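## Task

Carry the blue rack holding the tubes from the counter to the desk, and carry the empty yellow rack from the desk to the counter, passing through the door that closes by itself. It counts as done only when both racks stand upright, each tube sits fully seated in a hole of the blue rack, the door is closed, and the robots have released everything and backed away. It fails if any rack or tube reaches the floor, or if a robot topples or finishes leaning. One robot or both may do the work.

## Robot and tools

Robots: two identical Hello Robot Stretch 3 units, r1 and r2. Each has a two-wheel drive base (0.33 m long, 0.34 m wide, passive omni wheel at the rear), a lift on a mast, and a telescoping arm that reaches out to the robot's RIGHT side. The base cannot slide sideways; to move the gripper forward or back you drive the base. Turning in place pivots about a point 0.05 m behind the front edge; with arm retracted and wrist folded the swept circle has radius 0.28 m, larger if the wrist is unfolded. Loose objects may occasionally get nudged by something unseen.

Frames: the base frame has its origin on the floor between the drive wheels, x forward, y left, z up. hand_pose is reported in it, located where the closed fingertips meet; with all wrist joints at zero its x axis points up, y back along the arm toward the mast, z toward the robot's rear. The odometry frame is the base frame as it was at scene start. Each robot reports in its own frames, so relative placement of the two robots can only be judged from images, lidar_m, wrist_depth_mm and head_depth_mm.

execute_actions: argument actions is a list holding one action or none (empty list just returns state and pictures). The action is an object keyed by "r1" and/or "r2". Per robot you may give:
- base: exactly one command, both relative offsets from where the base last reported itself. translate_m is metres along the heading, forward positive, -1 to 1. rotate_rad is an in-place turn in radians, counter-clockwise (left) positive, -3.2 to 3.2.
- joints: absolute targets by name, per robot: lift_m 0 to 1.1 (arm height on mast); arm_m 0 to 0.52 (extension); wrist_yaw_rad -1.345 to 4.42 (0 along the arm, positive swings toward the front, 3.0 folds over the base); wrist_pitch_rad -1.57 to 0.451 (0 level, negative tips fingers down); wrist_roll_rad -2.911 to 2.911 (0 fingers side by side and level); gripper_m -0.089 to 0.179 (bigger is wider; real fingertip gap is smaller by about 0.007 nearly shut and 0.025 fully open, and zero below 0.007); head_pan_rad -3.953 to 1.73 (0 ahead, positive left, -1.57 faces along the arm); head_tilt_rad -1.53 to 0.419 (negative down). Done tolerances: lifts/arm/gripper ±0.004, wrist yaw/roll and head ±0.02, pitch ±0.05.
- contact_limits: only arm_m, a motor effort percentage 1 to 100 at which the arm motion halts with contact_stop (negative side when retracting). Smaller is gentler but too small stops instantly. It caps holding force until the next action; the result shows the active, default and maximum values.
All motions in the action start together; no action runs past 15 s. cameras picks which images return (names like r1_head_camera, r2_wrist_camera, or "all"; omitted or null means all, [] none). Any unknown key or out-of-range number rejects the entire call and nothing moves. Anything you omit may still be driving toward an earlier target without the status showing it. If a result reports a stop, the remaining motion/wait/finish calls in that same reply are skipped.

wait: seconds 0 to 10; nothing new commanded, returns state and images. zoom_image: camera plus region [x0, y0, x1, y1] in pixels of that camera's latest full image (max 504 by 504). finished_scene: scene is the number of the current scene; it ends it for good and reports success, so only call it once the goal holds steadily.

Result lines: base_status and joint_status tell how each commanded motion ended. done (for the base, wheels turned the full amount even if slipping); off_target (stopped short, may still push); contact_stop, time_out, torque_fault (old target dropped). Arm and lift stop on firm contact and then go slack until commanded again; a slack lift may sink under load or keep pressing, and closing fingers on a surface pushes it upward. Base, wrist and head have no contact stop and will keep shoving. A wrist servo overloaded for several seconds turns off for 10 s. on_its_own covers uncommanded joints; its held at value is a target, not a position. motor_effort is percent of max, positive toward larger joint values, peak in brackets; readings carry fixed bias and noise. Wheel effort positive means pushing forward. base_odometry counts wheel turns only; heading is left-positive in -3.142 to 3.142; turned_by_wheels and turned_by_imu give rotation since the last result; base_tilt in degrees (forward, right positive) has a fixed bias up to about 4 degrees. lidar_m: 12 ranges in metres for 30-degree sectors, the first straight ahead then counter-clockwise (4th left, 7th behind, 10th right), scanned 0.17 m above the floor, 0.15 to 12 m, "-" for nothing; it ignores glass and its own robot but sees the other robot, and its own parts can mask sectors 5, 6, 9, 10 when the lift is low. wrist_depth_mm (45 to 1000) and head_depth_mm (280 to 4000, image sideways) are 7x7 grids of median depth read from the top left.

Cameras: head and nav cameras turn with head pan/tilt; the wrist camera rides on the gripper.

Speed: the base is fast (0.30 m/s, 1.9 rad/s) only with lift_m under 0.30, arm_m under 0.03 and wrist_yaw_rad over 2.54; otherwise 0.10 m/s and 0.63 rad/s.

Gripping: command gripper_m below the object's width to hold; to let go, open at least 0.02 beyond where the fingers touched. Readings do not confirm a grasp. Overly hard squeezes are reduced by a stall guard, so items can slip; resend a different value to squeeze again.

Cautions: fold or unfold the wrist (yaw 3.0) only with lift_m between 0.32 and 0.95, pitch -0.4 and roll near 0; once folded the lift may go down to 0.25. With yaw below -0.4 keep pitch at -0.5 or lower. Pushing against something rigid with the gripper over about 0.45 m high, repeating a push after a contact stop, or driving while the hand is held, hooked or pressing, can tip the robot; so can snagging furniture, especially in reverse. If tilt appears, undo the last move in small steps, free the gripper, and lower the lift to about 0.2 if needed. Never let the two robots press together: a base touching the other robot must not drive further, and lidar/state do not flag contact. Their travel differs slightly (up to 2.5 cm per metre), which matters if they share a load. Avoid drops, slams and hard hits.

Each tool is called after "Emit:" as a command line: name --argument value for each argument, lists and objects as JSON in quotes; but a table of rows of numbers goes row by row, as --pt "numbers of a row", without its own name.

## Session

Emit:
execute_actions --actions '[]'

Scene clock: 0.00 s.
r1.base_odometry: x=+0.000 y=+0.000 heading=+0.000 (m, m, rad; r1's odometry frame)
r1.turned_by_wheels: +0.000 (rad since the last result)
r1.turned_by_imu: +0.000 (rad since the last result)
r1.base_tilt: forward=-1.2 right=+0.6 (deg)
r1.lidar_m: 1.04 0.94 0.71 0.69 0.72 1.02 2.73 1.44 1.37 1.34 1.40 1.07
r1.head_depth_mm: 980 980 977 981 979 980 983 / 978 979 982 984 983 986 984 / 981 981 982 989 985 986 988 / 981 980 985 986 983 987 988 / 983 992 988 988 991 993 989 / 988 991 990 996 999 997 997 / 991 990 987 992 990 998 999
r1.base_status: not commanded
r1.joint_positions: lift_m=+0.403 arm_m=-0.001 wrist_yaw_rad=+2.978 wrist_pitch_rad=-0.457 wrist_roll_rad=-0.013 gripper_m=+0.037 head_pan_rad=+0.005 head_tilt_rad=-0.004
r1.joint_status: not commanded
r1.motor_effort: left_wheel=+0 right_wheel=+0 lift_m=+22 arm_m=+0 wrist_yaw_rad=+0 wrist_pitch_rad=+6 wrist_roll_rad=+0 gripper_m=+0 head_pan_rad=-1 head_tilt_rad=+2 (%)
r1.hand_pose: x=+0.0144 y=+0.0726 z=+0.4072 quat_wxyz=(+0.216, +0.695, +0.105, +0.678) (m; r1's base frame)
r1.wrist_depth_mm: 611 650 669 684 719 748 779 / 665 - 710 769 780 848 874 / 740 - 803 865 894 938 963 / 780 837 815 844 873 881 886 / 705 702 - 717 721 726 738 / 615 601 - 609 596 620 627 / 526 537 - 528 536 537 554
r2.base_odometry: x=+0.000 y=+0.000 heading=+0.000 (m, m, rad; r2's odometry frame)
r2.turned_by_wheels: +0.000 (rad since the last result)
r2.turned_by_imu: +0.000 (rad since the last result)
r2.base_tilt: forward=-1.7 right=-0.3 (deg)
r2.lidar_m: 1.16 0.85 0.81 0.83 1.11 2.01 2.07 1.90 1.82 1.87 1.20 1.13
r2.head_depth_mm: 1697 1681 1690 1687 1688 1087 1057 / 1770 1772 1780 1772 1762 1121 1110 / 1849 1873 1869 1877 1861 1179 1167 / 1692 1691 1697 1692 1681 1234 1232 / 1407 1405 1405 1404 1401 1405 1398 / 1198 1198 1203 1201 1201 1199 1199 / 1049 1046 1050 1049 1046 1044 1047
r2.base_status: not commanded
r2.joint_positions: lift_m=+0.484 arm_m=+0.001 wrist_yaw_rad=+3.103 wrist_pitch_rad=-0.550 wrist_roll_rad=+0.014 gripper_m=+0.037 head_pan_rad=+0.015 head_tilt_rad=+0.014
r2.joint_status: not commanded
r2.motor_effort: left_wheel=+0 right_wheel=+0 lift_m=+22 arm_m=+0 wrist_yaw_rad=+0 wrist_pitch_rad=+6 wrist_roll_rad=+1 gripper_m=+0 head_pan_rad=+0 head_tilt_rad=+1 (%)
r2.hand_pose: x=-0.0132 y=+0.0599 z=+0.4684 quat_wxyz=(+0.207, +0.689, +0.177, +0.672) (m; r2's base frame)
r2.wrist_depth_mm: - - 914 871 757 689 623 / - - - 946 843 745 656 / - - - - 920 818 715 / 829 843 845 865 879 859 779 / 710 723 737 734 760 757 776 / 617 630 - 643 659 665 664 / 549 568 - - 570 583 593
pictures: r1_head_camera (sideways: a quarter turn clockwise sets it upright), r1_nav_camera (sideways: a quarter turn counterclockwise sets it upright), r1_wrist_camera, r2_head_camera (sideways: a quarter turn clockwise sets it upright), r2_nav_camera (sideways: a quarter turn counterclockwise sets it upright), r2_wrist_camera
Images, in order (width x height): r1_head_camera 896x504, r1_nav_camera 672x504, r1_wrist_camera 644x364, r2_head_camera 896x504, r2_nav_camera 672x504, r2_wrist_camera 644x364.

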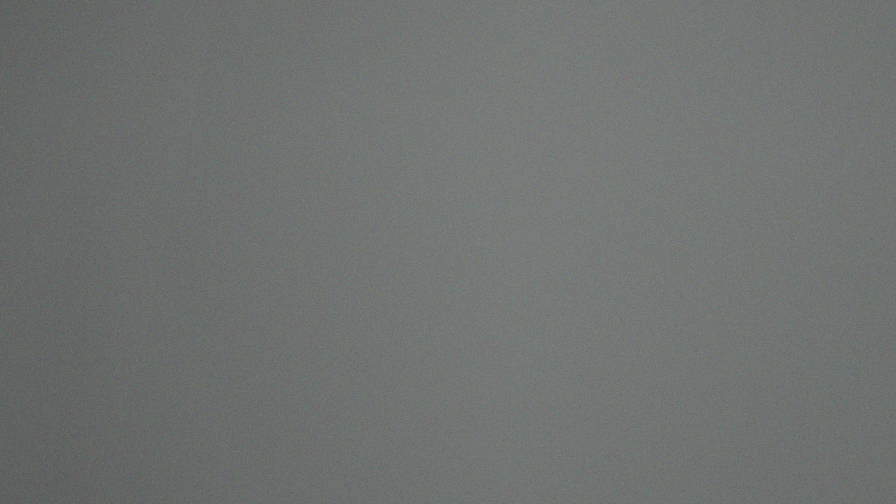

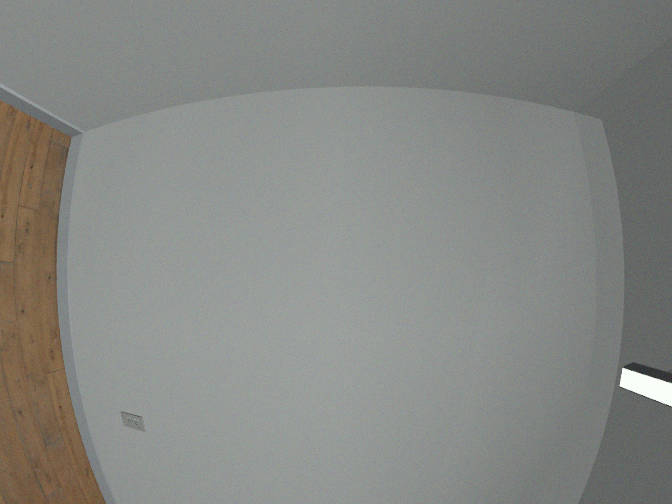

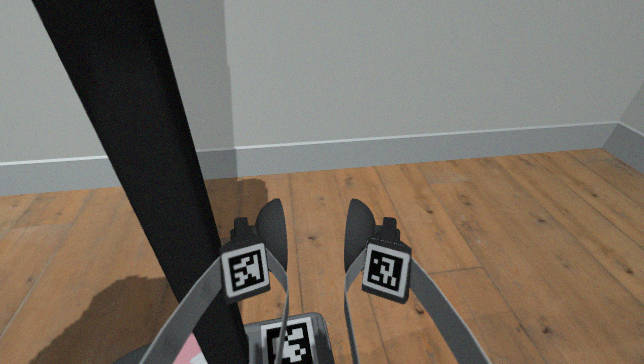

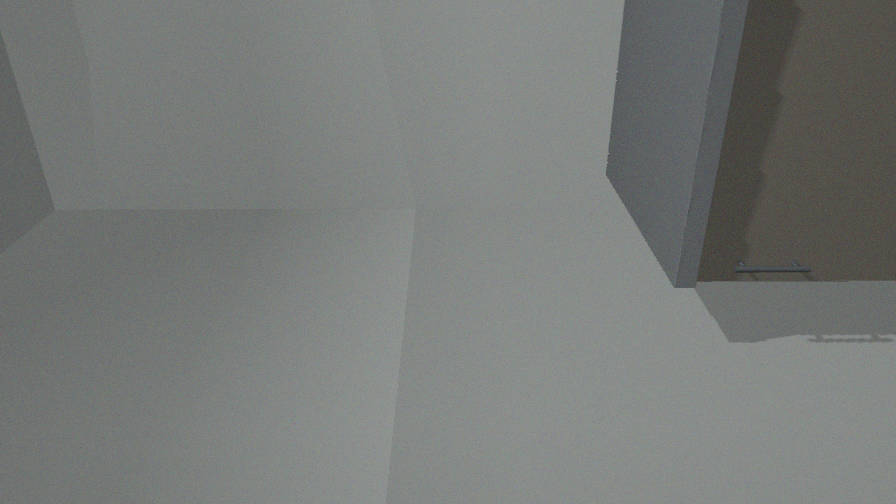

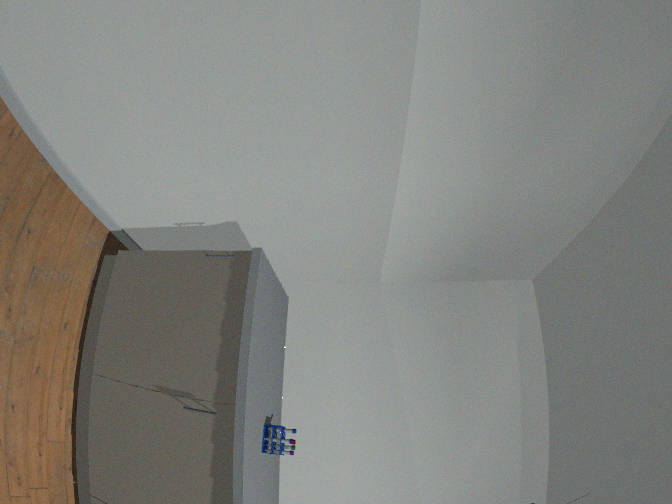

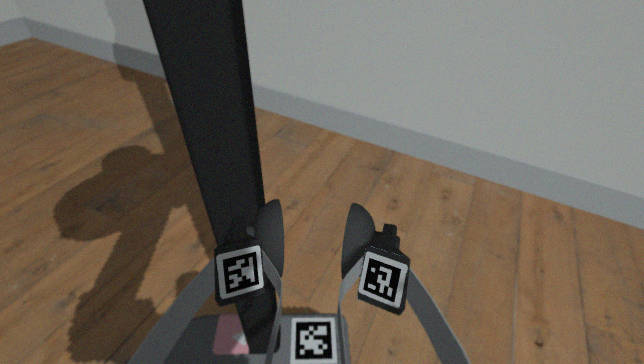

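Emit:
execute_actions --actions '[{"r1":{"joints":{"head_pan_rad":-2.4,"head_tilt_rad":-0.4}},"r2":{"joints":{"head_pan_rad":-1.0,"head_tilt_rad":-0.4}}}]' --cameras '["r1_head_camera","r1_nav_camera","r2_head_camera","r2_nav_camera"]'

Emit:
execute_actions --actions '[{"r2":{"joints":{"head_pan_rad":-2.9,"head_tilt_rad":-0.4}}}]' --cameras '["r2_nav_camera"]'

Scene clock: 9.13 s.
r1.base_odometry: x=+0.000 y=+0.000 heading=+0.000 (m, m, rad; r1's odometry frame)
r1.turned_by_wheels: +0.000 (rad since the last result)
r1.turned_by_imu: -0.001 (rad since the last result)
r1.base_tilt: forward=-1.2 right=+0.6 (deg)
r1.lidar_m: 1.03 0.94 0.70 0.69 0.72 1.02 2.73 1.44 1.38 1.33 1.41 1.06
r1.head_depth_mm: 2212 2441 1723 2943 2413 1855 1489 / 1973 2124 1700 2611 2375 1829 1480 / 1751 1919 1650 1567 1707 1726 1470 / 1622 1732 1820 2054 2158 1782 1466 / 1490 1578 1675 1840 1993 1779 1445 / 1365 1464 1549 1668 1809 1769 1442 / 1274 1345 1433 1519 1630 1694 1437
r1.base_status: not commanded
r1.joint_positions: lift_m=+0.403 arm_m=-0.001 wrist_yaw_rad=+2.978 wrist_pitch_rad=-0.457 wrist_roll_rad=-0.013 gripper_m=+0.037 head_pan_rad=-2.393 head_tilt_rad=-0.395
r1.joint_status: all done
r1.motor_effort: left_wheel=+0(0) right_wheel=+0(0) lift_m=+22(22) arm_m=-1(0) wrist_yaw_rad=+0(0) wrist_pitch_rad=+7(6) wrist_roll_rad=+0(0) gripper_m=+0(0) head_pan_rad=-3(41) head_tilt_rad=-3(30) (%)
r1.hand_pose: x=+0.0144 y=+0.0726 z=+0.4072 quat_wxyz=(+0.216, +0.695, +0.105, +0.678) (m; r1's base frame)
r1.wrist_depth_mm: 610 632 645 699 710 746 784 / 650 - 720 748 811 819 899 / 731 - 798 832 877 930 963 / 787 796 864 873 875 848 859 / 705 706 - 713 733 713 724 / 601 599 - 599 587 605 620 / 524 530 - 532 525 538 544
r2.base_odometry: x=+0.000 y=+0.000 heading=+0.000 (m, m, rad; r2's odometry frame)
r2.turned_by_wheels: +0.000 (rad since the last result)
r2.turned_by_imu: -0.001 (rad since the last result)
r2.base_tilt: forward=-1.6 right=-0.2 (deg)
r2.lidar_m: 1.17 0.85 0.81 0.83 1.12 2.01 2.07 1.91 1.82 1.87 1.19 1.13
r2.head_depth_mm: 2070 2213 2345 2536 2334 1773 1425 / 1949 2118 2222 1624 1830 1765 1430 / 1853 1981 1810 1504 1654 1770 1430 / 1750 1881 1824 1400 1526 1657 1438 / 1656 1768 1809 1308 1413 1573 1428 / 1579 1680 1733 1241 1321 1436 1427 / 1506 1601 1637 1160 1233 1333 1432
r2.base_status: not commanded
r2.joint_positions: lift_m=+0.484 arm_m=+0.001 wrist_yaw_rad=+3.103 wrist_pitch_rad=-0.550 wrist_roll_rad=+0.014 gripper_m=+0.037 head_pan_rad=-0.993 head_tilt_rad=-0.394
r2.joint_status: all done
r2.motor_effort: left_wheel=+1(0) right_wheel=+0(0) lift_m=+22(22) arm_m=+0(0) wrist_yaw_rad=+0(1) wrist_pitch_rad=+5(6) wrist_roll_rad=+1(1) gripper_m=+0(1) head_pan_rad=-4(49) head_tilt_rad=-2(24) (%)
r2.hand_pose: x=-0.0132 y=+0.0599 z=+0.4684 quat_wxyz=(+0.207, +0.689, +0.177, +0.672) (m; r2's base frame)
r2.wrist_depth_mm: - - 910 841 755 680 607 / - - - 969 834 743 669 / - - - - 909 820 713 / 800 854 837 858 881 859 776 / 697 711 717 732 755 762 779 / 622 622 - 635 654 653 663 / 551 563 - - 579 586 590
pictures: r1_head_camera (sideways: a quarter turn clockwise sets it upright), r1_nav_camera (sideways: a quarter turn counterclockwise sets it upright), r2_head_camera (sideways: a quarter turn clockwise sets it upright), r2_nav_camera (sideways: a quarter turn counterclockwise sets it upright)
Images, in order (width x height): r1_head_camera 896x504, r1_nav_camera 672x504, r2_head_camera 896x504, r2_nav_camera 672x504.

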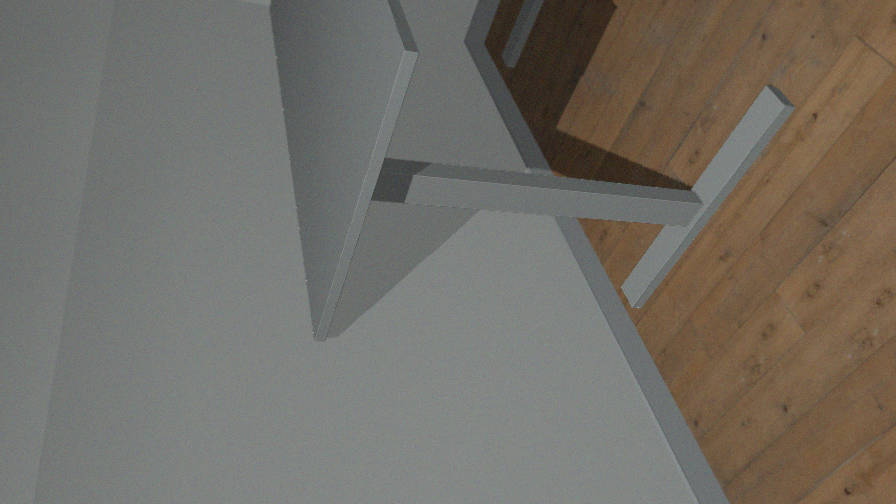

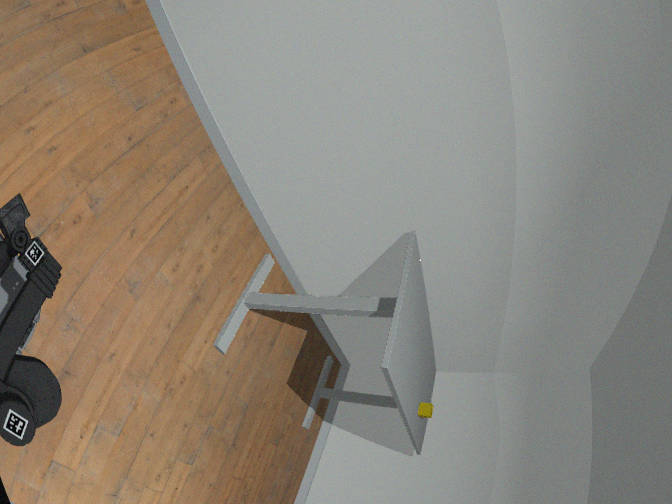

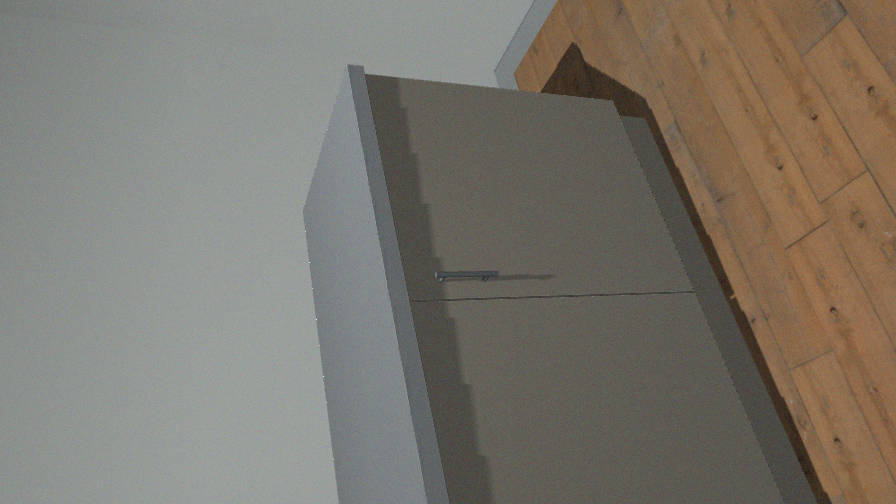

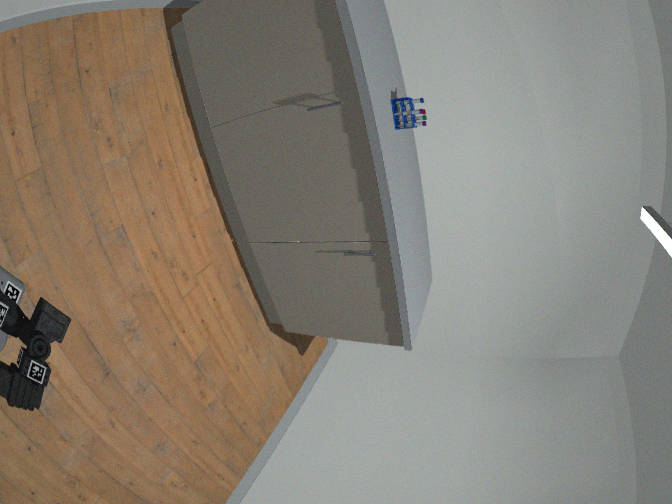

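Scene clock: 10.60 s.
r1.base_odometry: x=+0.000 y=+0.000 heading=+0.000 (m, m, rad; r1's odometry frame)
r1.turned_by_wheels: +0.000 (rad since the last result)
r1.turned_by_imu: +0.000 (rad since the last result)
r1.base_tilt: forward=-1.2 right=+0.6 (deg)
r1.lidar_m: 1.03 0.94 0.71 0.69 0.72 1.02 2.73 1.44 1.37 1.34 1.40 1.06
r1.head_depth_mm: 2208 2409 1726 2933 2418 1832 1482 / 1971 2136 1686 2604 2395 1825 1476 / 1778 1923 1644 1561 1702 1732 1466 / 1620 1733 1810 2036 2150 1799 1471 / 1475 1577 1675 1825 1991 1782 1448 / 1371 1459 1547 1662 1769 1763 1441 / 1278 1342 1438 1536 1634 1695 1441
r1.base_status: not commanded
r1.joint_positions: lift_m=+0.403 arm_m=-0.001 wrist_yaw_rad=+2.978 wrist_pitch_rad=-0.457 wrist_roll_rad=-0.013 gripper_m=+0.037 head_pan_rad=-2.393 head_tilt_rad=-0.395
r1.joint_status: not commanded
r1.motor_effort: left_wheel=+0(0) right_wheel=+0(0) lift_m=+22(22) arm_m=+0(0) wrist_yaw_rad=+0(0) wrist_pitch_rad=+6(6) wrist_roll_rad=+0(0) gripper_m=+1(0) head_pan_rad=-4(4) head_tilt_rad=-2(3) (%)
r1.hand_pose: x=+0.0144 y=+0.0726 z=+0.4072 quat_wxyz=(+0.216, +0.695, +0.105, +0.678) (m; r1's base frame)
r1.wrist_depth_mm: 612 652 657 693 711 735 781 / 663 - 705 749 799 824 874 / 737 - 795 845 896 921 973 / 777 819 852 869 887 867 881 / 709 705 - 719 732 714 731 / 597 604 - 607 608 619 622 / 526 538 - 529 529 528 535
r2.base_odometry: x=+0.000 y=+0.000 heading=+0.000 (m, m, rad; r2's odometry frame)
r2.turned_by_wheels: +0.000 (rad since the last result)
r2.turned_by_imu: +0.000 (rad since the last result)
r2.base_tilt: forward=-1.6 right=-0.2 (deg)
r2.lidar_m: 1.16 0.85 0.81 0.83 1.11 2.01 2.07 1.91 1.82 1.88 1.19 1.14
r2.head_depth_mm: 1871 1984 2093 2237 2278 1774 1427 / 2014 2129 2275 2447 2309 1764 1429 / 2171 2306 2469 2674 2330 1785 1428 / 2314 2491 2655 2849 2328 1764 1430 / 2160 2288 2479 2614 2339 1769 1436 / 1976 2090 2261 2362 2317 1774 1430 / 1819 1906 2028 2144 2217 1772 1425
r2.base_status: not commanded
r2.joint_positions: lift_m=+0.484 arm_m=+0.001 wrist_yaw_rad=+3.103 wrist_pitch_rad=-0.550 wrist_roll_rad=+0.014 gripper_m=+0.037 head_pan_rad=-2.893 head_tilt_rad=-0.395
r2.joint_status: all done
r2.motor_effort: left_wheel=+1(0) right_wheel=+0(0) lift_m=+22(22) arm_m=+0(0) wrist_yaw_rad=+0(1) wrist_pitch_rad=+6(6) wrist_roll_rad=+0(1) gripper_m=-1(1) head_pan_rad=-4(48) head_tilt_rad=-2(0) (%)
r2.hand_pose: x=-0.0132 y=+0.0599 z=+0.4684 quat_wxyz=(+0.207, +0.689, +0.177, +0.672) (m; r2's base frame)
r2.wrist_depth_mm: - - 915 860 752 690 616 / - - - 948 843 749 661 / - - - - 930 809 711 / 829 839 856 872 881 857 795 / 706 704 723 747 759 755 790 / 615 630 - 641 658 652 670 / 544 559 - - 578 579 588
pictures: r2_nav_camera (sideways: a quarter turn counterclockwise sets it upright)
Images, in order (width x height): r2_nav_camera 672x504.

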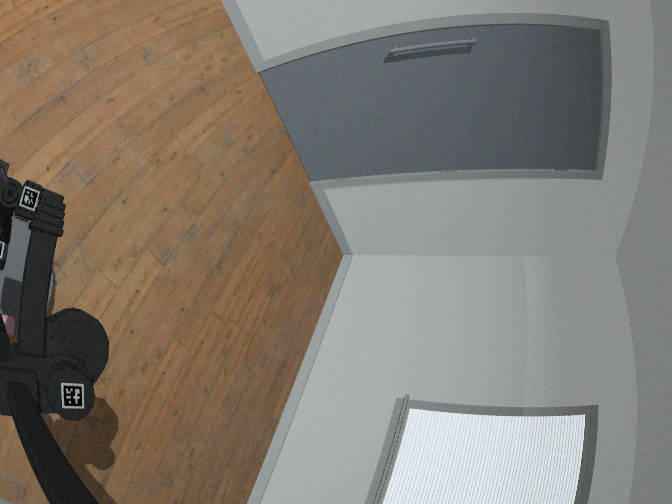

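Emit:
execute_actions --actions '[{"r1":{"joints":{"head_pan_rad":-1.4,"head_tilt_rad":-0.3}},"r2":{"joints":{"head_pan_rad":-0.5,"head_tilt_rad":-0.4}}}]' --cameras '["r1_nav_camera","r2_nav_camera"]'

Scene clock: 39.13 s.
r1.base_odometry: x=+0.000 y=+0.000 heading=+0.000 (m, m, rad; r1's odometry frame)
r1.turned_by_wheels: +0.000 (rad since the last result)
r1.turned_by_imu: -0.001 (rad since the last result)
r1.base_tilt: forward=-1.1 right=+0.5 (deg)
r1.lidar_m: 1.04 0.93 0.71 0.69 0.72 1.03 2.73 1.44 1.37 1.34 1.40 1.07
r1.head_depth_mm: 1114 1168 1232 1296 1362 1442 1511 / 1132 1185 1256 1315 1393 1484 1544 / 1158 1208 1274 1350 1428 1509 1568 / 1173 1242 1303 1369 1459 1563 1584 / 1202 1261 1335 1410 1481 1591 1570 / 1217 1288 1357 1433 1525 1632 1550 / 1248 1314 1389 1472 1551 1667 1550
r1.base_status: not commanded
r1.joint_positions: lift_m=+0.403 arm_m=-0.001 wrist_yaw_rad=+2.978 wrist_pitch_rad=-0.457 wrist_roll_rad=-0.013 gripper_m=+0.037 head_pan_rad=-1.407 head_tilt_rad=-0.310
r1.joint_status: all done
r1.motor_effort: left_wheel=+0(0) right_wheel=+0(0) lift_m=+22(22) arm_m=-1(0) wrist_yaw_rad=+0(0) wrist_pitch_rad=+7(7) wrist_roll_rad=+0(0) gripper_m=+0(0) head_pan_rad=+3(41) head_tilt_rad=+5(16) (%)
r1.hand_pose: x=+0.0144 y=+0.0726 z=+0.4072 quat_wxyz=(+0.216, +0.695, +0.105, +0.678) (m; r1's base frame)
r1.wrist_depth_mm: 609 641 664 696 717 738 794 / 656 - 725 748 784 831 852 / 735 - 787 835 890 936 963 / 777 817 835 876 857 888 881 / 706 702 - 701 721 719 730 / 603 598 - 616 608 621 618 / 532 542 - 532 532 536 538
r2.base_odometry: x=+0.000 y=+0.000 heading=+0.000 (m, m, rad; r2's odometry frame)
r2.turned_by_wheels: +0.000 (rad since the last result)
r2.turned_by_imu: -0.001 (rad since the last result)
r2.base_tilt: forward=-1.6 right=-0.1 (deg)
r2.lidar_m: 1.16 0.85 0.81 0.83 1.12 2.01 2.07 1.91 1.82 1.87 1.20 1.13
r2.head_depth_mm: 1532 1640 1707 1231 1324 1467 1425 / 1527 1642 1707 1213 1317 1447 1422 / 1518 1635 1707 1215 1310 1438 1428 / 1518 1621 1691 1204 1301 1429 1426 / 1515 1613 1687 1198 1289 1419 1431 / 1506 1618 1680 1191 1279 1407 1435 / 1510 1608 1678 1179 1274 1397 1434
r2.base_status: not commanded
r2.joint_positions: lift_m=+0.484 arm_m=+0.001 wrist_yaw_rad=+3.103 wrist_pitch_rad=-0.550 wrist_roll_rad=+0.014 gripper_m=+0.037 head_pan_rad=-0.507 head_tilt_rad=-0.395
r2.joint_status: all done
r2.motor_effort: left_wheel=+0(0) right_wheel=+0(0) lift_m=+23(22) arm_m=+0(0) wrist_yaw_rad=+0(1) wrist_pitch_rad=+6(6) wrist_roll_rad=+1(0) gripper_m=+0(0) head_pan_rad=+4(48) head_tilt_rad=-2(1) (%)
r2.hand_pose: x=-0.0132 y=+0.0599 z=+0.4684 quat_wxyz=(+0.207, +0.689, +0.177, +0.672) (m; r2's base frame)
r2.wrist_depth_mm: - - 921 852 762 683 615 / - - - 979 833 741 663 / - - - - 916 804 725 / 823 826 865 866 891 869 777 / 709 716 731 753 768 773 786 / 615 621 - 645 658 662 677 / 558 557 - - 581 583 586
pictures: r1_nav_camera (sideways: a quarter turn counterclockwise sets it upright), r2_nav_camera (sideways: a quarter turn counterclockwise sets it upright)
Images, in order (width x height): r1_nav_camera 672x504, r2_nav_camera 672x504.

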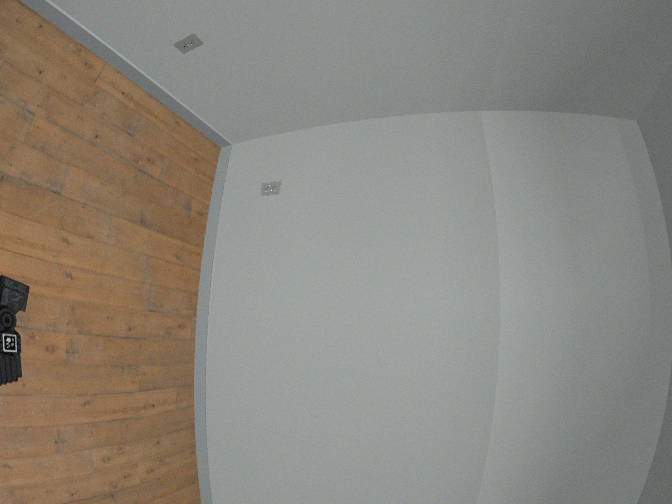

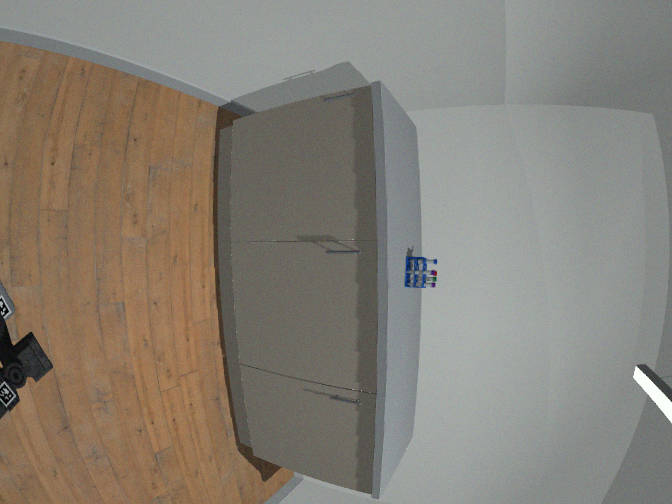

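Emit:
execute_actions --actions '[{"r1":{"joints":{"head_pan_rad":-3.1,"head_tilt_rad":-0.3}},"r2":{"base":{"rotate_rad":-1.07}}}]' --cameras '["r1_nav_camera"]'

Emit:
execute_actions --actions '[{"r2":{"base":{"translate_m":0.885}}}]' --cameras '[]'

Emit:
execute_actions --actions '[{"r2":{"base":{"rotate_rad":2.17},"joints":{"lift_m":0.9,"head_pan_rad":-0.8,"head_tilt_rad":-0.6}}}]' --cameras '["r2_nav_camera"]'

Scene clock: 78.90 s.
r1.base_odometry: x=+0.000 y=+0.000 heading=+0.000 (m, m, rad; r1's odometry frame)
r1.turned_by_wheels: +0.000 (rad since the last result)
r1.turned_by_imu: -0.001 (rad since the last result)
r1.base_tilt: forward=-1.1 right=+0.5 (deg)
r1.lidar_m: 1.04 0.94 0.71 0.69 0.73 1.02 2.73 1.44 1.37 1.33 1.40 1.06
r1.head_depth_mm: 2361 2466 2552 2708 2571 2020 1611 / 2320 2490 2632 2769 2761 2055 1610 / 2374 2514 2628 2791 2749 2021 1589 / 2400 2540 2662 2825 2713 2016 1574 / 2439 2525 2666 2859 2678 1987 1569 / 2485 2548 2655 2847 2621 1969 1564 / 2487 2577 2034 2881 2632 1934 1546
r1.base_status: not commanded
r1.joint_positions: lift_m=+0.403 arm_m=-0.001 wrist_yaw_rad=+2.978 wrist_pitch_rad=-0.457 wrist_roll_rad=-0.013 gripper_m=+0.037 head_pan_rad=-3.093 head_tilt_rad=-0.310
r1.joint_status: all done
r1.motor_effort: left_wheel=+0(0) right_wheel=+0(0) lift_m=+22(22) arm_m=+0(0) wrist_yaw_rad=+0(0) wrist_pitch_rad=+7(7) wrist_roll_rad=+0(0) gripper_m=+0(1) head_pan_rad=-3(41) head_tilt_rad=+5(3) (%)
r1.hand_pose: x=+0.0144 y=+0.0726 z=+0.4072 quat_wxyz=(+0.216, +0.695, +0.105, +0.678) (m; r1's base frame)
r1.wrist_depth_mm: 614 641 659 695 728 742 788 / 666 - 703 741 789 823 878 / 728 - 815 812 889 920 981 / 786 797 863 883 862 891 867 / 717 724 - 725 710 726 726 / 611 604 - 608 600 620 620 / 521 531 - 527 533 544 540
r2.base_odometry: x=+0.000 y=+0.000 heading=-1.070 (m, m, rad; r2's odometry frame)
r2.turned_by_wheels: -1.070 (rad since the last result)
r2.turned_by_imu: -1.066 (rad since the last result)
r2.base_tilt: forward=-1.7 right=-0.2 (deg)
r2.lidar_m: 1.20 1.14 1.15 0.85 0.81 0.83 1.10 2.01 2.05 1.91 1.82 1.87
r2.head_depth_mm: 1535 1632 1755 1869 1998 1775 1434 / 1599 1716 1817 1973 2109 1770 1423 / 1683 1796 1931 2107 2199 1779 1425 / 1760 1892 2037 2222 2299 1776 1437 / 1854 2007 2174 2354 2332 1774 1434 / 1961 2121 2309 2537 2304 1777 1427 / 2062 2203 2357 1649 1711 1708 1430
r2.base_status: done
r2.joint_positions: lift_m=+0.484 arm_m=+0.001 wrist_yaw_rad=+3.103 wrist_pitch_rad=-0.550 wrist_roll_rad=+0.014 gripper_m=+0.037 head_pan_rad=-0.507 head_tilt_rad=-0.395
r2.joint_status: not commanded
r2.motor_effort: left_wheel=+4(8) right_wheel=-4(8) lift_m=+22(22) arm_m=+0(0) wrist_yaw_rad=+1(1) wrist_pitch_rad=+6(6) wrist_roll_rad=+1(1) gripper_m=+0(0) head_pan_rad=+4(4) head_tilt_rad=-1(2) (%)
r2.hand_pose: x=-0.0132 y=+0.0599 z=+0.4684 quat_wxyz=(+0.207, +0.689, +0.177, +0.672) (m; r2's base frame)
r2.wrist_depth_mm: 612 659 830 924 - - 865 / 644 728 924 - - - 909 / 712 805 - - - - - / 746 815 862 858 866 863 917 / 711 712 725 747 744 750 770 / 621 631 - 642 652 662 664 / 555 563 - - 578 589 602
pictures: r1_nav_camera (sideways: a quarter turn counterclockwise sets it upright)
Images, in order (width x height): r1_nav_camera 672x504.

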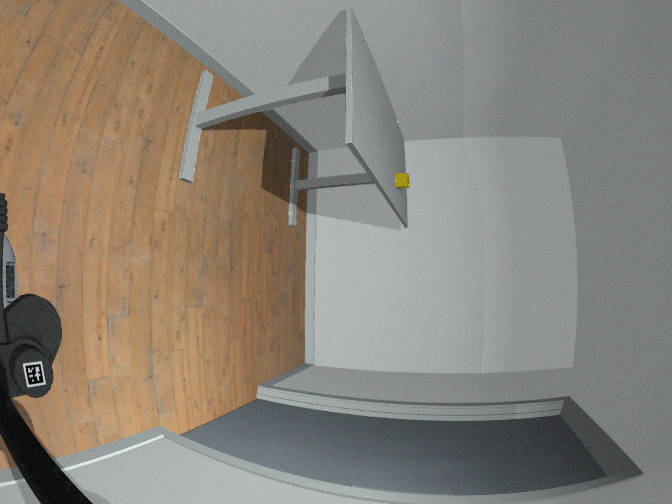

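Scene clock: 88.70 s.
r1.base_odometry: x=+0.000 y=+0.000 heading=+0.000 (m, m, rad; r1's odometry frame)
r1.turned_by_wheels: +0.000 (rad since the last result)
r1.turned_by_imu: -0.001 (rad since the last result)
r1.base_tilt: forward=-1.0 right=+0.6 (deg)
r1.lidar_m: 1.03 0.94 0.71 0.69 0.72 1.03 2.73 1.44 1.37 1.33 1.41 1.07
r1.head_depth_mm: 2374 2503 2559 2731 2561 2045 1628 / 2347 2456 2629 2746 2747 2026 1607 / 2392 2529 2669 2754 2749 2010 1585 / 2397 2501 2677 2801 2742 2000 1583 / 2431 2539 2682 2843 2700 1991 1573 / 2427 2566 2668 2916 2594 1955 1550 / 2441 2533 2014 2896 2631 1956 1554
r1.base_status: not commanded
r1.joint_positions: lift_m=+0.403 arm_m=-0.001 wrist_yaw_rad=+2.978 wrist_pitch_rad=-0.457 wrist_roll_rad=-0.013 gripper_m=+0.037 head_pan_rad=-3.093 head_tilt_rad=-0.310
r1.joint_status: not commanded
r1.motor_effort: left_wheel=+0(0) right_wheel=+0(0) lift_m=+22(22) arm_m=-1(0) wrist_yaw_rad=+0(0) wrist_pitch_rad=+7(7) wrist_roll_rad=+0(0) gripper_m=-1(0) head_pan_rad=-3(4) head_tilt_rad=+5(5) (%)
r1.hand_pose: x=+0.0144 y=+0.0726 z=+0.4072 quat_wxyz=(+0.216, +0.695, +0.105, +0.678) (m; r1's base frame)
r1.wrist_depth_mm: 619 635 654 686 722 748 795 / 665 - 727 752 786 838 870 / 742 - 813 840 878 946 969 / 794 798 855 871 885 874 861 / 701 704 - 709 732 728 746 / 583 599 - 608 595 614 629 / 521 539 - 542 550 546 539
r2.base_odometry: x=+0.425 y=-0.776 heading=-1.070 (m, m, rad; r2's odometry frame)
r2.turned_by_wheels: +0.000 (rad since the last result)
r2.turned_by_imu: -0.003 (rad since the last result)
r2.base_tilt: forward=-1.6 right=-0.3 (deg)
r2.lidar_m: 0.43 0.40 0.41 0.53 1.29 1.32 1.75 2.75 2.00 1.41 1.34 0.62
r2.head_depth_mm: 1117 1186 1268 1355 1463 1580 1424 / 1170 1249 1328 1426 1543 1653 1426 / 1225 1315 1407 1524 1645 1708 1426 / 1290 1373 1484 1613 1757 1764 1427 / 1358 1459 1574 1708 802 884 956 / 1381 1474 1559 1623 722 718 768 / 1242 1298 1363 1376 692 588 641
r2.base_status: done
r2.joint_positions: lift_m=+0.484 arm_m=+0.001 wrist_yaw_rad=+3.103 wrist_pitch_rad=-0.550 wrist_roll_rad=+0.014 gripper_m=+0.037 head_pan_rad=-0.507 head_tilt_rad=-0.395
r2.joint_status: not commanded
r2.motor_effort: left_wheel=+3(9) right_wheel=-4(5) lift_m=+22(23) arm_m=+0(0) wrist_yaw_rad=+0(0) wrist_pitch_rad=+5(6) wrist_roll_rad=+0(1) gripper_m=-1(1) head_pan_rad=+5(5) head_tilt_rad=-3(2) (%)
r2.hand_pose: x=-0.0132 y=+0.0599 z=+0.4684 quat_wxyz=(+0.207, +0.689, +0.177, +0.672) (m; r2's base frame)
r2.wrist_depth_mm: 939 - 899 663 489 386 320 / - - - 731 525 410 337 / - - - 922 580 436 350 / 814 828 870 859 621 464 367 / 708 714 738 730 721 489 390 / 625 628 - 637 660 611 415 / 553 565 - - 577 584 440
pictures: none
No camera images: the call's "cameras" was empty. Leave "cameras" out to get every camera's image.

Scene clock: 93.30 s.
r1.base_odometry: x=+0.000 y=+0.000 heading=+0.000 (m, m, rad; r1's odometry frame)
r1.turned_by_wheels: +0.000 (rad since the last result)
r1.turned_by_imu: -0.001 (rad since the last result)
r1.base_tilt: forward=-1.1 right=+0.6 (deg)
r1.lidar_m: 1.03 0.94 0.71 0.69 0.72 1.03 2.72 1.44 1.37 1.34 1.40 1.06
r1.head_depth_mm: 2352 2468 2563 2712 2513 2051 1612 / 2358 2478 2632 2777 2767 2025 1608 / 2400 2497 2645 2785 2783 1988 1593 / 2385 2521 2670 2826 2702 2003 1574 / 2440 2550 2709 2907 2674 1981 1569 / 2459 2576 2634 2849 2632 1975 1567 / 2443 2595 2040 2841 2610 1950 1548
r1.base_status: not commanded
r1.joint_positions: lift_m=+0.403 arm_m=-0.001 wrist_yaw_rad=+2.978 wrist_pitch_rad=-0.457 wrist_roll_rad=-0.013 gripper_m=+0.037 head_pan_rad=-3.093 head_tilt_rad=-0.310
r1.joint_status: not commanded
r1.motor_effort: left_wheel=+0(0) right_wheel=+0(0) lift_m=+22(22) arm_m=+0(0) wrist_yaw_rad=+0(0) wrist_pitch_rad=+6(7) wrist_roll_rad=+0(0) gripper_m=+0(0) head_pan_rad=-2(3) head_tilt_rad=+5(5) (%)
r1.hand_pose: x=+0.0144 y=+0.0726 z=+0.4072 quat_wxyz=(+0.216, +0.695, +0.105, +0.678) (m; r1's base frame)
r1.wrist_depth_mm: 609 634 638 692 725 732 776 / 675 - 723 765 808 823 883 / 727 - 794 815 881 947 959 / 785 801 848 865 898 851 888 / 700 695 - 706 727 715 734 / 606 614 - 608 595 629 623 / 518 530 - 537 527 536 535
r2.base_odometry: x=+0.425 y=-0.776 heading=+1.100 (m, m, rad; r2's odometry frame)
r2.turned_by_wheels: +2.170 (rad since the last result)
r2.turned_by_imu: +2.159 (rad since the last result)
r2.base_tilt: forward=-1.7 right=-0.1 (deg)
r2.lidar_m: 1.28 1.34 1.86 2.75 1.88 1.39 1.34 0.58 0.42 0.40 0.42 0.57
r2.head_depth_mm: 950 1029 846 680 530 554 630 / 1026 1120 795 679 547 625 725 / 1116 1216 942 678 589 715 847 / 1219 1317 940 677 708 837 1024 / 1348 1438 941 706 812 1014 1226 / 1310 1398 942 800 991 1257 1257 / 1213 1307 942 974 1236 1447 1257
r2.base_status: done
r2.joint_positions: lift_m=+0.900 arm_m=+0.001 wrist_yaw_rad=+3.103 wrist_pitch_rad=-0.551 wrist_roll_rad=+0.014 gripper_m=+0.037 head_pan_rad=-0.793 head_tilt_rad=-0.592
r2.joint_status: all done
r2.motor_effort: left_wheel=-4(8) right_wheel=+4(7) lift_m=+26(26) arm_m=+0(0) wrist_yaw_rad=+0(1) wrist_pitch_rad=+6(6) wrist_roll_rad=+1(0) gripper_m=+0(1) head_pan_rad=-4(29) head_tilt_rad=-3(17) (%)
r2.hand_pose: x=-0.0132 y=+0.0598 z=+0.8839 quat_wxyz=(+0.207, +0.688, +0.178, +0.672) (m; r2's base frame)
r2.wrist_depth_mm: - - - - - - - / - - - - - - - / - - - - - - - / - - - - - - - / - - - - - - - / - - - - - - - / 939 936 942 966 963 - -
pictures: r2_nav_camera (sideways: a quarter turn counterclockwise sets it upright)
Images, in order (width x height): r2_nav_camera 672x504.

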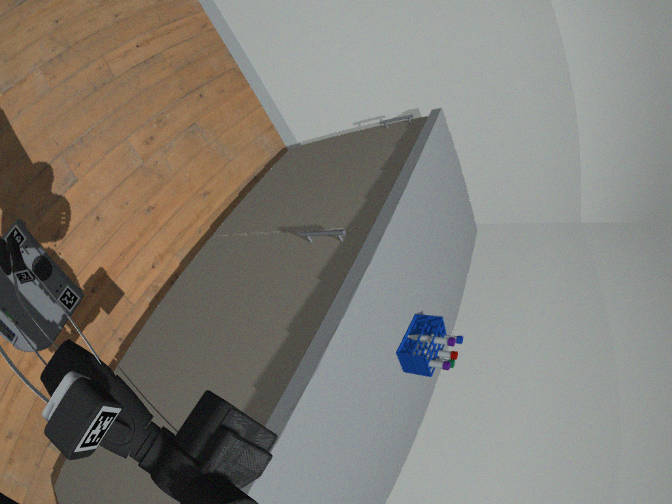

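Emit:
execute_actions --actions '[{"r2":{"joints":{"wrist_pitch_rad":-0.4,"wrist_yaw_rad":1.57,"gripper_m":0.17}},"r1":{"base":{"rotate_rad":-0.0},"joints":{"head_pan_rad":-3.6,"lift_m":0.75}}}]' --cameras '["r1_nav_camera"]'

Emit:
execute_actions --actions '[{"r2":{"joints":{"lift_m":1.02,"arm_m":0.4,"wrist_pitch_rad":-0.32,"head_pan_rad":-1.1,"head_tilt_rad":-0.7}}}]' --cameras '["r2_nav_camera","r2_wrist_camera"]'

Scene clock: 111.23 s.
r1.base_odometry: x=+0.000 y=+0.000 heading=+0.000 (m, m, rad; r1's odometry frame)
r1.turned_by_wheels: +0.000 (rad since the last result)
r1.turned_by_imu: -0.001 (rad since the last result)
r1.base_tilt: forward=-1.1 right=+0.5 (deg)
r1.lidar_m: 1.04 0.93 0.71 0.69 0.72 1.03 2.72 1.44 1.37 1.34 1.41 1.07
r1.head_depth_mm: 924 935 956 981 1003 1024 1047 / 1180 1074 1077 1127 1158 1190 1224 / 1387 1429 1463 1513 1552 1590 1462 / 1675 1738 1801 1840 1914 1894 1573 / 1887 1999 2068 2142 2264 1975 1576 / 2366 2483 2625 2784 2638 1956 1564 / 2360 2432 2603 2714 2647 1955 1545
r1.base_status: done
r1.joint_positions: lift_m=+0.750 arm_m=-0.001 wrist_yaw_rad=+2.978 wrist_pitch_rad=-0.457 wrist_roll_rad=-0.013 gripper_m=+0.037 head_pan_rad=-3.593 head_tilt_rad=-0.310
r1.joint_status: all done
r1.motor_effort: left_wheel=+0(0) right_wheel=+0(0) lift_m=+26(26) arm_m=+0(0) wrist_yaw_rad=+0(0) wrist_pitch_rad=+7(7) wrist_roll_rad=+0(0) gripper_m=+0(1) head_pan_rad=-3(32) head_tilt_rad=+5(5) (%)
r1.hand_pose: x=+0.0144 y=+0.0726 z=+0.7537 quat_wxyz=(+0.216, +0.695, +0.105, +0.678) (m; r1's base frame)
r1.wrist_depth_mm: 613 624 654 678 717 743 771 / 679 - 711 754 809 840 867 / 733 - 786 861 884 983 943 / 816 865 902 965 - - - / 934 969 - - - - - / 992 - - - - - 992 / 895 872 867 882 914 895 873
r2.base_odometry: x=+0.425 y=-0.776 heading=+1.100 (m, m, rad; r2's odometry frame)
r2.turned_by_wheels: +0.000 (rad since the last result)
r2.turned_by_imu: -0.002 (rad since the last result)
r2.base_tilt: forward=-1.6 right=-0.2 (deg)
r2.lidar_m: 1.29 1.35 1.86 2.75 1.88 1.38 1.34 0.58 0.42 0.40 0.42 0.57
r2.head_depth_mm: 951 1027 845 679 530 555 611 / 1025 1117 795 677 547 624 - / 1114 1220 941 679 588 689 849 / 1221 1316 941 680 705 840 1020 / 1351 1439 941 707 812 1016 1229 / 1306 1393 942 801 991 1257 1254 / 1216 1307 941 975 1239 1443 1253
r2.base_status: not commanded
r2.joint_positions: lift_m=+0.900 arm_m=+0.001 wrist_yaw_rad=+1.573 wrist_pitch_rad=-0.421 wrist_roll_rad=+0.014 gripper_m=+0.170 head_pan_rad=-0.793 head_tilt_rad=-0.592
r2.joint_status: all done
r2.motor_effort: left_wheel=-3(3) right_wheel=+4(4) lift_m=+25(25) arm_m=+0(0) wrist_yaw_rad=-4(1) wrist_pitch_rad=+10(11) wrist_roll_rad=+0(1) gripper_m=+0(85) head_pan_rad=-3(4) head_tilt_rad=-3(3) (%)
r2.hand_pose: x=+0.2026 y=-0.1454 z=+0.9118 quat_wxyz=(+0.591, +0.597, -0.387, +0.381) (m; r2's base frame)
r2.wrist_depth_mm: - - - - 863 773 855 / - - - - 808 443 446 / - - - - 787 386 303 / - - - - 786 417 257 / - - - - 756 423 278 / - - - - 767 - 276 / 961 - - - 724 406 257
pictures: r1_nav_camera (sideways: a quarter turn counterclockwise sets it upright)
Images, in order (width x height): r1_nav_camera 672x504.

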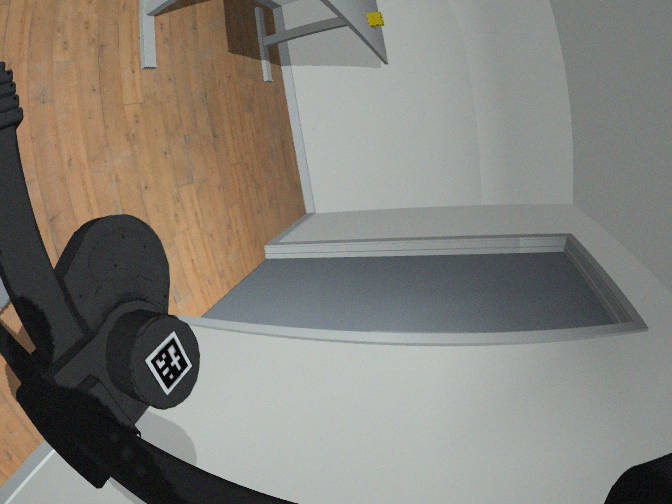

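Scene clock: 115.37 s.
r1.base_odometry: x=+0.000 y=+0.000 heading=+0.000 (m, m, rad; r1's odometry frame)
r1.turned_by_wheels: +0.000 (rad since the last result)
r1.turned_by_imu: -0.001 (rad since the last result)
r1.base_tilt: forward=-1.1 right=+0.5 (deg)
r1.lidar_m: 1.04 0.94 0.70 0.69 0.72 1.02 2.73 1.44 1.37 1.34 1.40 1.06
r1.head_depth_mm: 921 937 960 978 1000 1019 1048 / 1190 1072 1083 1129 1161 1195 1217 / 1385 1412 1463 1488 1532 1599 1451 / 1678 1709 1790 1829 1924 1884 1587 / 1893 1975 2068 2124 2252 1977 1568 / 2408 2485 2659 2795 2652 1977 1567 / 2334 2480 2547 2700 2664 1965 1552
r1.base_status: not commanded
r1.joint_positions: lift_m=+0.750 arm_m=-0.001 wrist_yaw_rad=+2.978 wrist_pitch_rad=-0.457 wrist_roll_rad=-0.013 gripper_m=+0.037 head_pan_rad=-3.593 head_tilt_rad=-0.310
r1.joint_status: not commanded
r1.motor_effort: left_wheel=+0(0) right_wheel=+0(0) lift_m=+25(26) arm_m=+0(0) wrist_yaw_rad=+0(1) wrist_pitch_rad=+7(7) wrist_roll_rad=+0(0) gripper_m=+0(0) head_pan_rad=-3(5) head_tilt_rad=+5(5) (%)
r1.hand_pose: x=+0.0144 y=+0.0726 z=+0.7537 quat_wxyz=(+0.216, +0.695, +0.105, +0.678) (m; r1's base frame)
r1.wrist_depth_mm: 598 636 667 692 708 749 778 / 679 - 716 787 790 813 875 / 733 - 786 844 900 946 964 / 805 854 875 958 - - - / 910 985 - - - - - / 966 - - - 965 - 981 / 861 858 866 890 898 893 887
r2.base_odometry: x=+0.425 y=-0.776 heading=+1.100 (m, m, rad; r2's odometry frame)
r2.turned_by_wheels: +0.000 (rad since the last result)
r2.turned_by_imu: -0.001 (rad since the last result)
r2.base_tilt: forward=-1.6 right=-0.2 (deg)
r2.lidar_m: 1.29 1.34 1.86 2.75 1.88 1.39 1.34 0.58 0.42 0.40 0.42 0.57
r2.head_depth_mm: 851 923 760 588 498 598 733 / 894 959 731 587 521 650 812 / 935 1008 730 589 582 711 909 / 982 1024 729 589 628 783 1035 / 1033 1076 755 587 686 872 1155 / 1089 1078 761 610 754 984 1200 / 1152 1078 760 651 835 1130 1200
r2.base_status: not commanded
r2.joint_positions: lift_m=+1.020 arm_m=+0.400 wrist_yaw_rad=+1.571 wrist_pitch_rad=-0.341 wrist_roll_rad=+0.014 gripper_m=+0.170 head_pan_rad=-1.093 head_tilt_rad=-0.691
r2.joint_status: all done
r2.motor_effort: left_wheel=-3(3) right_wheel=+4(4) lift_m=+26(29) arm_m=+1(2) wrist_yaw_rad=-2(4) wrist_pitch_rad=+10(11) wrist_roll_rad=+1(1) gripper_m=+0(1) head_pan_rad=-3(30) head_tilt_rad=-4(13) (%)
r2.hand_pose: x=+0.2121 y=-0.5447 z=+1.0502 quat_wxyz=(+0.575, +0.580, -0.411, +0.404) (m; r2's base frame)
r2.wrist_depth_mm: - - - - - 823 541 / - - - - - 807 541 / - - - 663 677 707 544 / - - 474 480 342 502 508 / - - 375 381 311 406 403 / - 309 310 316 322 - 331 / - 262 265 266 271 268 280
pictures: r2_nav_camera (sideways: a quarter turn counterclockwise sets it upright), r2_wrist_camera
Images, in order (width x height): r2_nav_camera 672x504, r2_wrist_camera 644x364.

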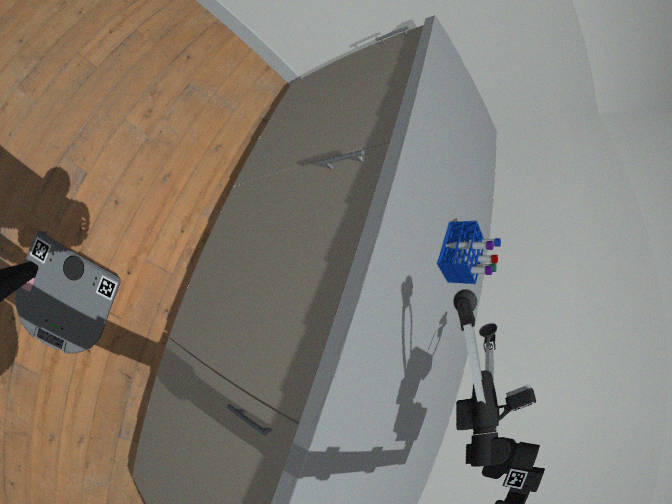

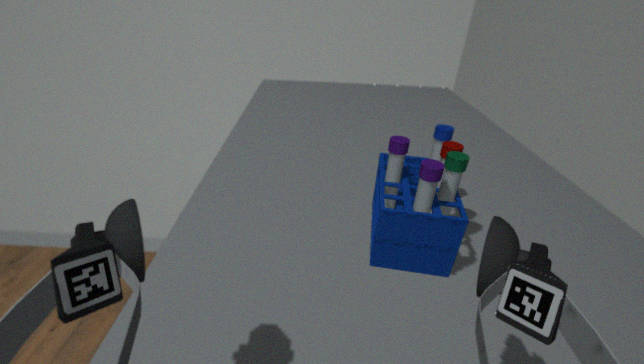

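Emit:
execute_actions --actions '[{"r2":{"joints":{"arm_m":0.45,"wrist_yaw_rad":1.45}}}]' --cameras '[]'

Emit:
execute_actions --actions '[{"r2":{"joints":{"lift_m":0.925}}, "r1":{"base":{"rotate_rad":-2.75}}}]' --cameras '["r2_wrist_camera","r1_nav_camera"]'

Scene clock: 129.63 s.
r1.base_odometry: x=+0.000 y=+0.000 heading=+0.000 (m, m, rad; r1's odometry frame)
r1.turned_by_wheels: +0.000 (rad since the last result)
r1.turned_by_imu: -0.001 (rad since the last result)
r1.base_tilt: forward=-1.2 right=+0.5 (deg)
r1.lidar_m: 1.03 0.94 0.71 0.69 0.72 1.03 2.73 1.43 1.37 1.33 1.40 1.06
r1.head_depth_mm: 924 937 958 978 996 1026 1040 / 1177 1067 1083 1137 1163 1199 1223 / 1384 1422 1466 1502 1547 1595 1469 / 1673 1740 1774 1844 1909 1909 1589 / 1874 1961 2057 2114 2307 1976 1566 / 2421 2495 2622 2738 2629 1962 1558 / 2328 2438 2567 2713 2626 1940 1547
r1.base_status: not commanded
r1.joint_positions: lift_m=+0.750 arm_m=-0.001 wrist_yaw_rad=+2.978 wrist_pitch_rad=-0.457 wrist_roll_rad=-0.013 gripper_m=+0.037 head_pan_rad=-3.593 head_tilt_rad=-0.310
r1.joint_status: not commanded
r1.motor_effort: left_wheel=+0(0) right_wheel=+0(0) lift_m=+26(25) arm_m=+0(0) wrist_yaw_rad=+0(0) wrist_pitch_rad=+7(7) wrist_roll_rad=+0(0) gripper_m=+1(0) head_pan_rad=-4(5) head_tilt_rad=+5(4) (%)
r1.hand_pose: x=+0.0144 y=+0.0726 z=+0.7537 quat_wxyz=(+0.216, +0.695, +0.105, +0.678) (m; r1's base frame)
r1.wrist_depth_mm: 617 631 666 681 714 746 792 / 663 - 713 758 775 833 846 / 728 - 804 836 890 938 968 / 817 857 892 967 - - - / 911 975 - - - - - / 969 - - - 981 - 986 / 887 852 896 861 897 889 904
r2.base_odometry: x=+0.425 y=-0.776 heading=+1.100 (m, m, rad; r2's odometry frame)
r2.turned_by_wheels: +0.000 (rad since the last result)
r2.turned_by_imu: -0.001 (rad since the last result)
r2.base_tilt: forward=-1.6 right=-0.2 (deg)
r2.lidar_m: 1.29 1.35 1.86 2.74 1.87 1.38 1.34 0.58 0.42 0.40 0.42 0.57
r2.head_depth_mm: 853 913 760 587 497 599 736 / 892 966 759 587 520 649 812 / 935 1020 762 587 582 707 908 / 981 1025 729 588 628 781 1031 / 1036 1075 753 589 685 872 1157 / 1090 1081 761 609 753 982 1200 / 1151 1083 760 651 835 1132 1200
r2.base_status: not commanded
r2.joint_positions: lift_m=+1.020 arm_m=+0.450 wrist_yaw_rad=+1.453 wrist_pitch_rad=-0.341 wrist_roll_rad=+0.014 gripper_m=+0.170 head_pan_rad=-1.093 head_tilt_rad=-0.691
r2.joint_status: all done
r2.motor_effort: left_wheel=-3(3) right_wheel=+4(4) lift_m=+26(26) arm_m=+1(2) wrist_yaw_rad=-3(4) wrist_pitch_rad=+9(9) wrist_roll_rad=+1(0) gripper_m=+0(1) head_pan_rad=-4(3) head_tilt_rad=-4(3) (%)
r2.hand_pose: x=+0.2104 y=-0.6223 z=+1.0502 quat_wxyz=(+0.598, +0.555, -0.445, +0.369) (m; r2's base frame)
r2.wrist_depth_mm: - - - - - 590 419 / - - - - 899 584 417 / - - 635 638 679 585 418 / - 489 471 317 496 505 418 / - 366 373 316 387 409 400 / - 305 310 314 317 - 332 / 254 260 263 268 272 268 281
pictures: none
No camera images: the call's "cameras" was empty. Leave "cameras" out to get every camera's image.

Scene clock: 134.97 s.
r1.base_odometry: x=+0.000 y=+0.000 heading=-2.750 (m, m, rad; r1's odometry frame)
r1.turned_by_wheels: -2.750 (rad since the last result)
r1.turned_by_imu: -2.749 (rad since the last result)
r1.base_tilt: forward=-1.1 right=+0.5 (deg)
r1.lidar_m: 1.44 1.42 1.33 1.36 1.10 1.04 1.06 0.73 0.69 0.70 0.91 2.05
r1.head_depth_mm: 897 943 990 1052 1121 1189 1267 / 892 936 995 1052 1120 1181 1279 / 892 938 985 1046 1113 1182 1270 / 893 937 989 1043 1114 1196 1263 / 889 937 985 1050 1109 1179 1266 / 888 936 983 1043 1103 1177 1257 / 884 929 981 1045 1105 1178 1265
r1.base_status: done
r1.joint_positions: lift_m=+0.750 arm_m=-0.001 wrist_yaw_rad=+2.978 wrist_pitch_rad=-0.457 wrist_roll_rad=-0.013 gripper_m=+0.037 head_pan_rad=-3.593 head_tilt_rad=-0.310
r1.joint_status: not commanded
r1.motor_effort: left_wheel=+3(8) right_wheel=-4(9) lift_m=+26(26) arm_m=-1(0) wrist_yaw_rad=+0(0) wrist_pitch_rad=+7(6) wrist_roll_rad=+0(0) gripper_m=+0(0) head_pan_rad=-2(2) head_tilt_rad=+5(5) (%)
r1.hand_pose: x=+0.0144 y=+0.0725 z=+0.7537 quat_wxyz=(+0.216, +0.695, +0.105, +0.678) (m; r1's base frame)
r1.wrist_depth_mm: 899 - - - - - - / 978 - - - - - - / - - - - - - - / - - - - - - - / - - - - - - - / 964 995 - - - - - / 853 880 884 893 884 879 919
r2.base_odometry: x=+0.425 y=-0.776 heading=+1.100 (m, m, rad; r2's odometry frame)
r2.turned_by_wheels: +0.000 (rad since the last result)
r2.turned_by_imu: -0.001 (rad since the last result)
r2.base_tilt: forward=-1.6 right=+0.0 (deg)
r2.lidar_m: 1.29 1.34 1.87 2.75 1.87 1.39 1.34 0.58 0.42 0.40 0.42 0.57
r2.head_depth_mm: 852 928 729 587 498 598 734 / 892 966 762 589 520 648 812 / 936 1008 793 588 582 708 911 / 982 1028 729 588 629 782 1034 / 1033 1075 755 588 687 870 1156 / 1088 1077 762 609 753 984 1200 / 1149 1080 761 650 834 1130 1200
r2.base_status: not commanded
r2.joint_positions: lift_m=+0.925 arm_m=+0.450 wrist_yaw_rad=+1.453 wrist_pitch_rad=-0.341 wrist_roll_rad=+0.014 gripper_m=+0.170 head_pan_rad=-1.093 head_tilt_rad=-0.691
r2.joint_status: all done
r2.motor_effort: left_wheel=-3(3) right_wheel=+4(4) lift_m=+19(24) arm_m=+2(1) wrist_yaw_rad=-3(3) wrist_pitch_rad=+10(10) wrist_roll_rad=+1(1) gripper_m=+0(0) head_pan_rad=-3(4) head_tilt_rad=-3(4) (%)
r2.hand_pose: x=+0.2104 y=-0.6223 z=+0.9555 quat_wxyz=(+0.598, +0.555, -0.445, +0.369) (m; r2's base frame)
r2.wrist_depth_mm: 973 - - - - 581 412 / - - 613 297 684 586 419 / - 389 401 261 427 445 416 / 297 290 295 278 310 318 331 / 227 232 235 240 245 259 255 / - 192 194 199 200 - 208 / 161 164 166 168 170 169 176
pictures: r1_nav_camera (sideways: a quarter turn counterclockwise sets it upright), r2_wrist_camera
Images, in order (width x height): r1_nav_camera 672x504, r2_wrist_camera 644x364.

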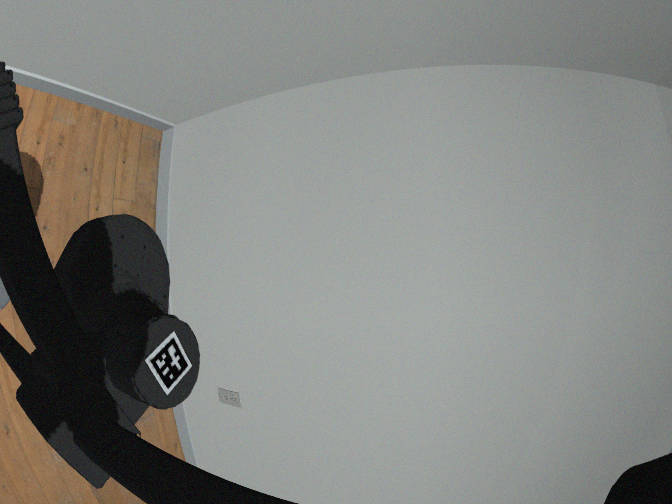

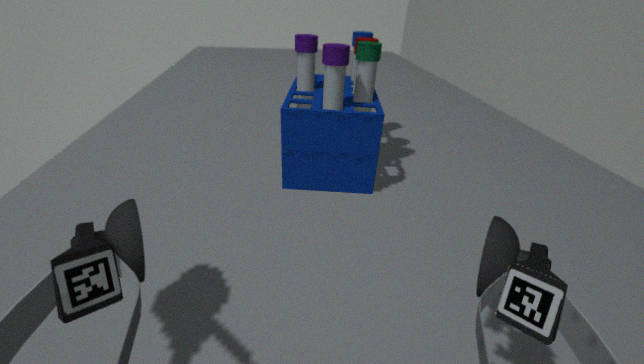

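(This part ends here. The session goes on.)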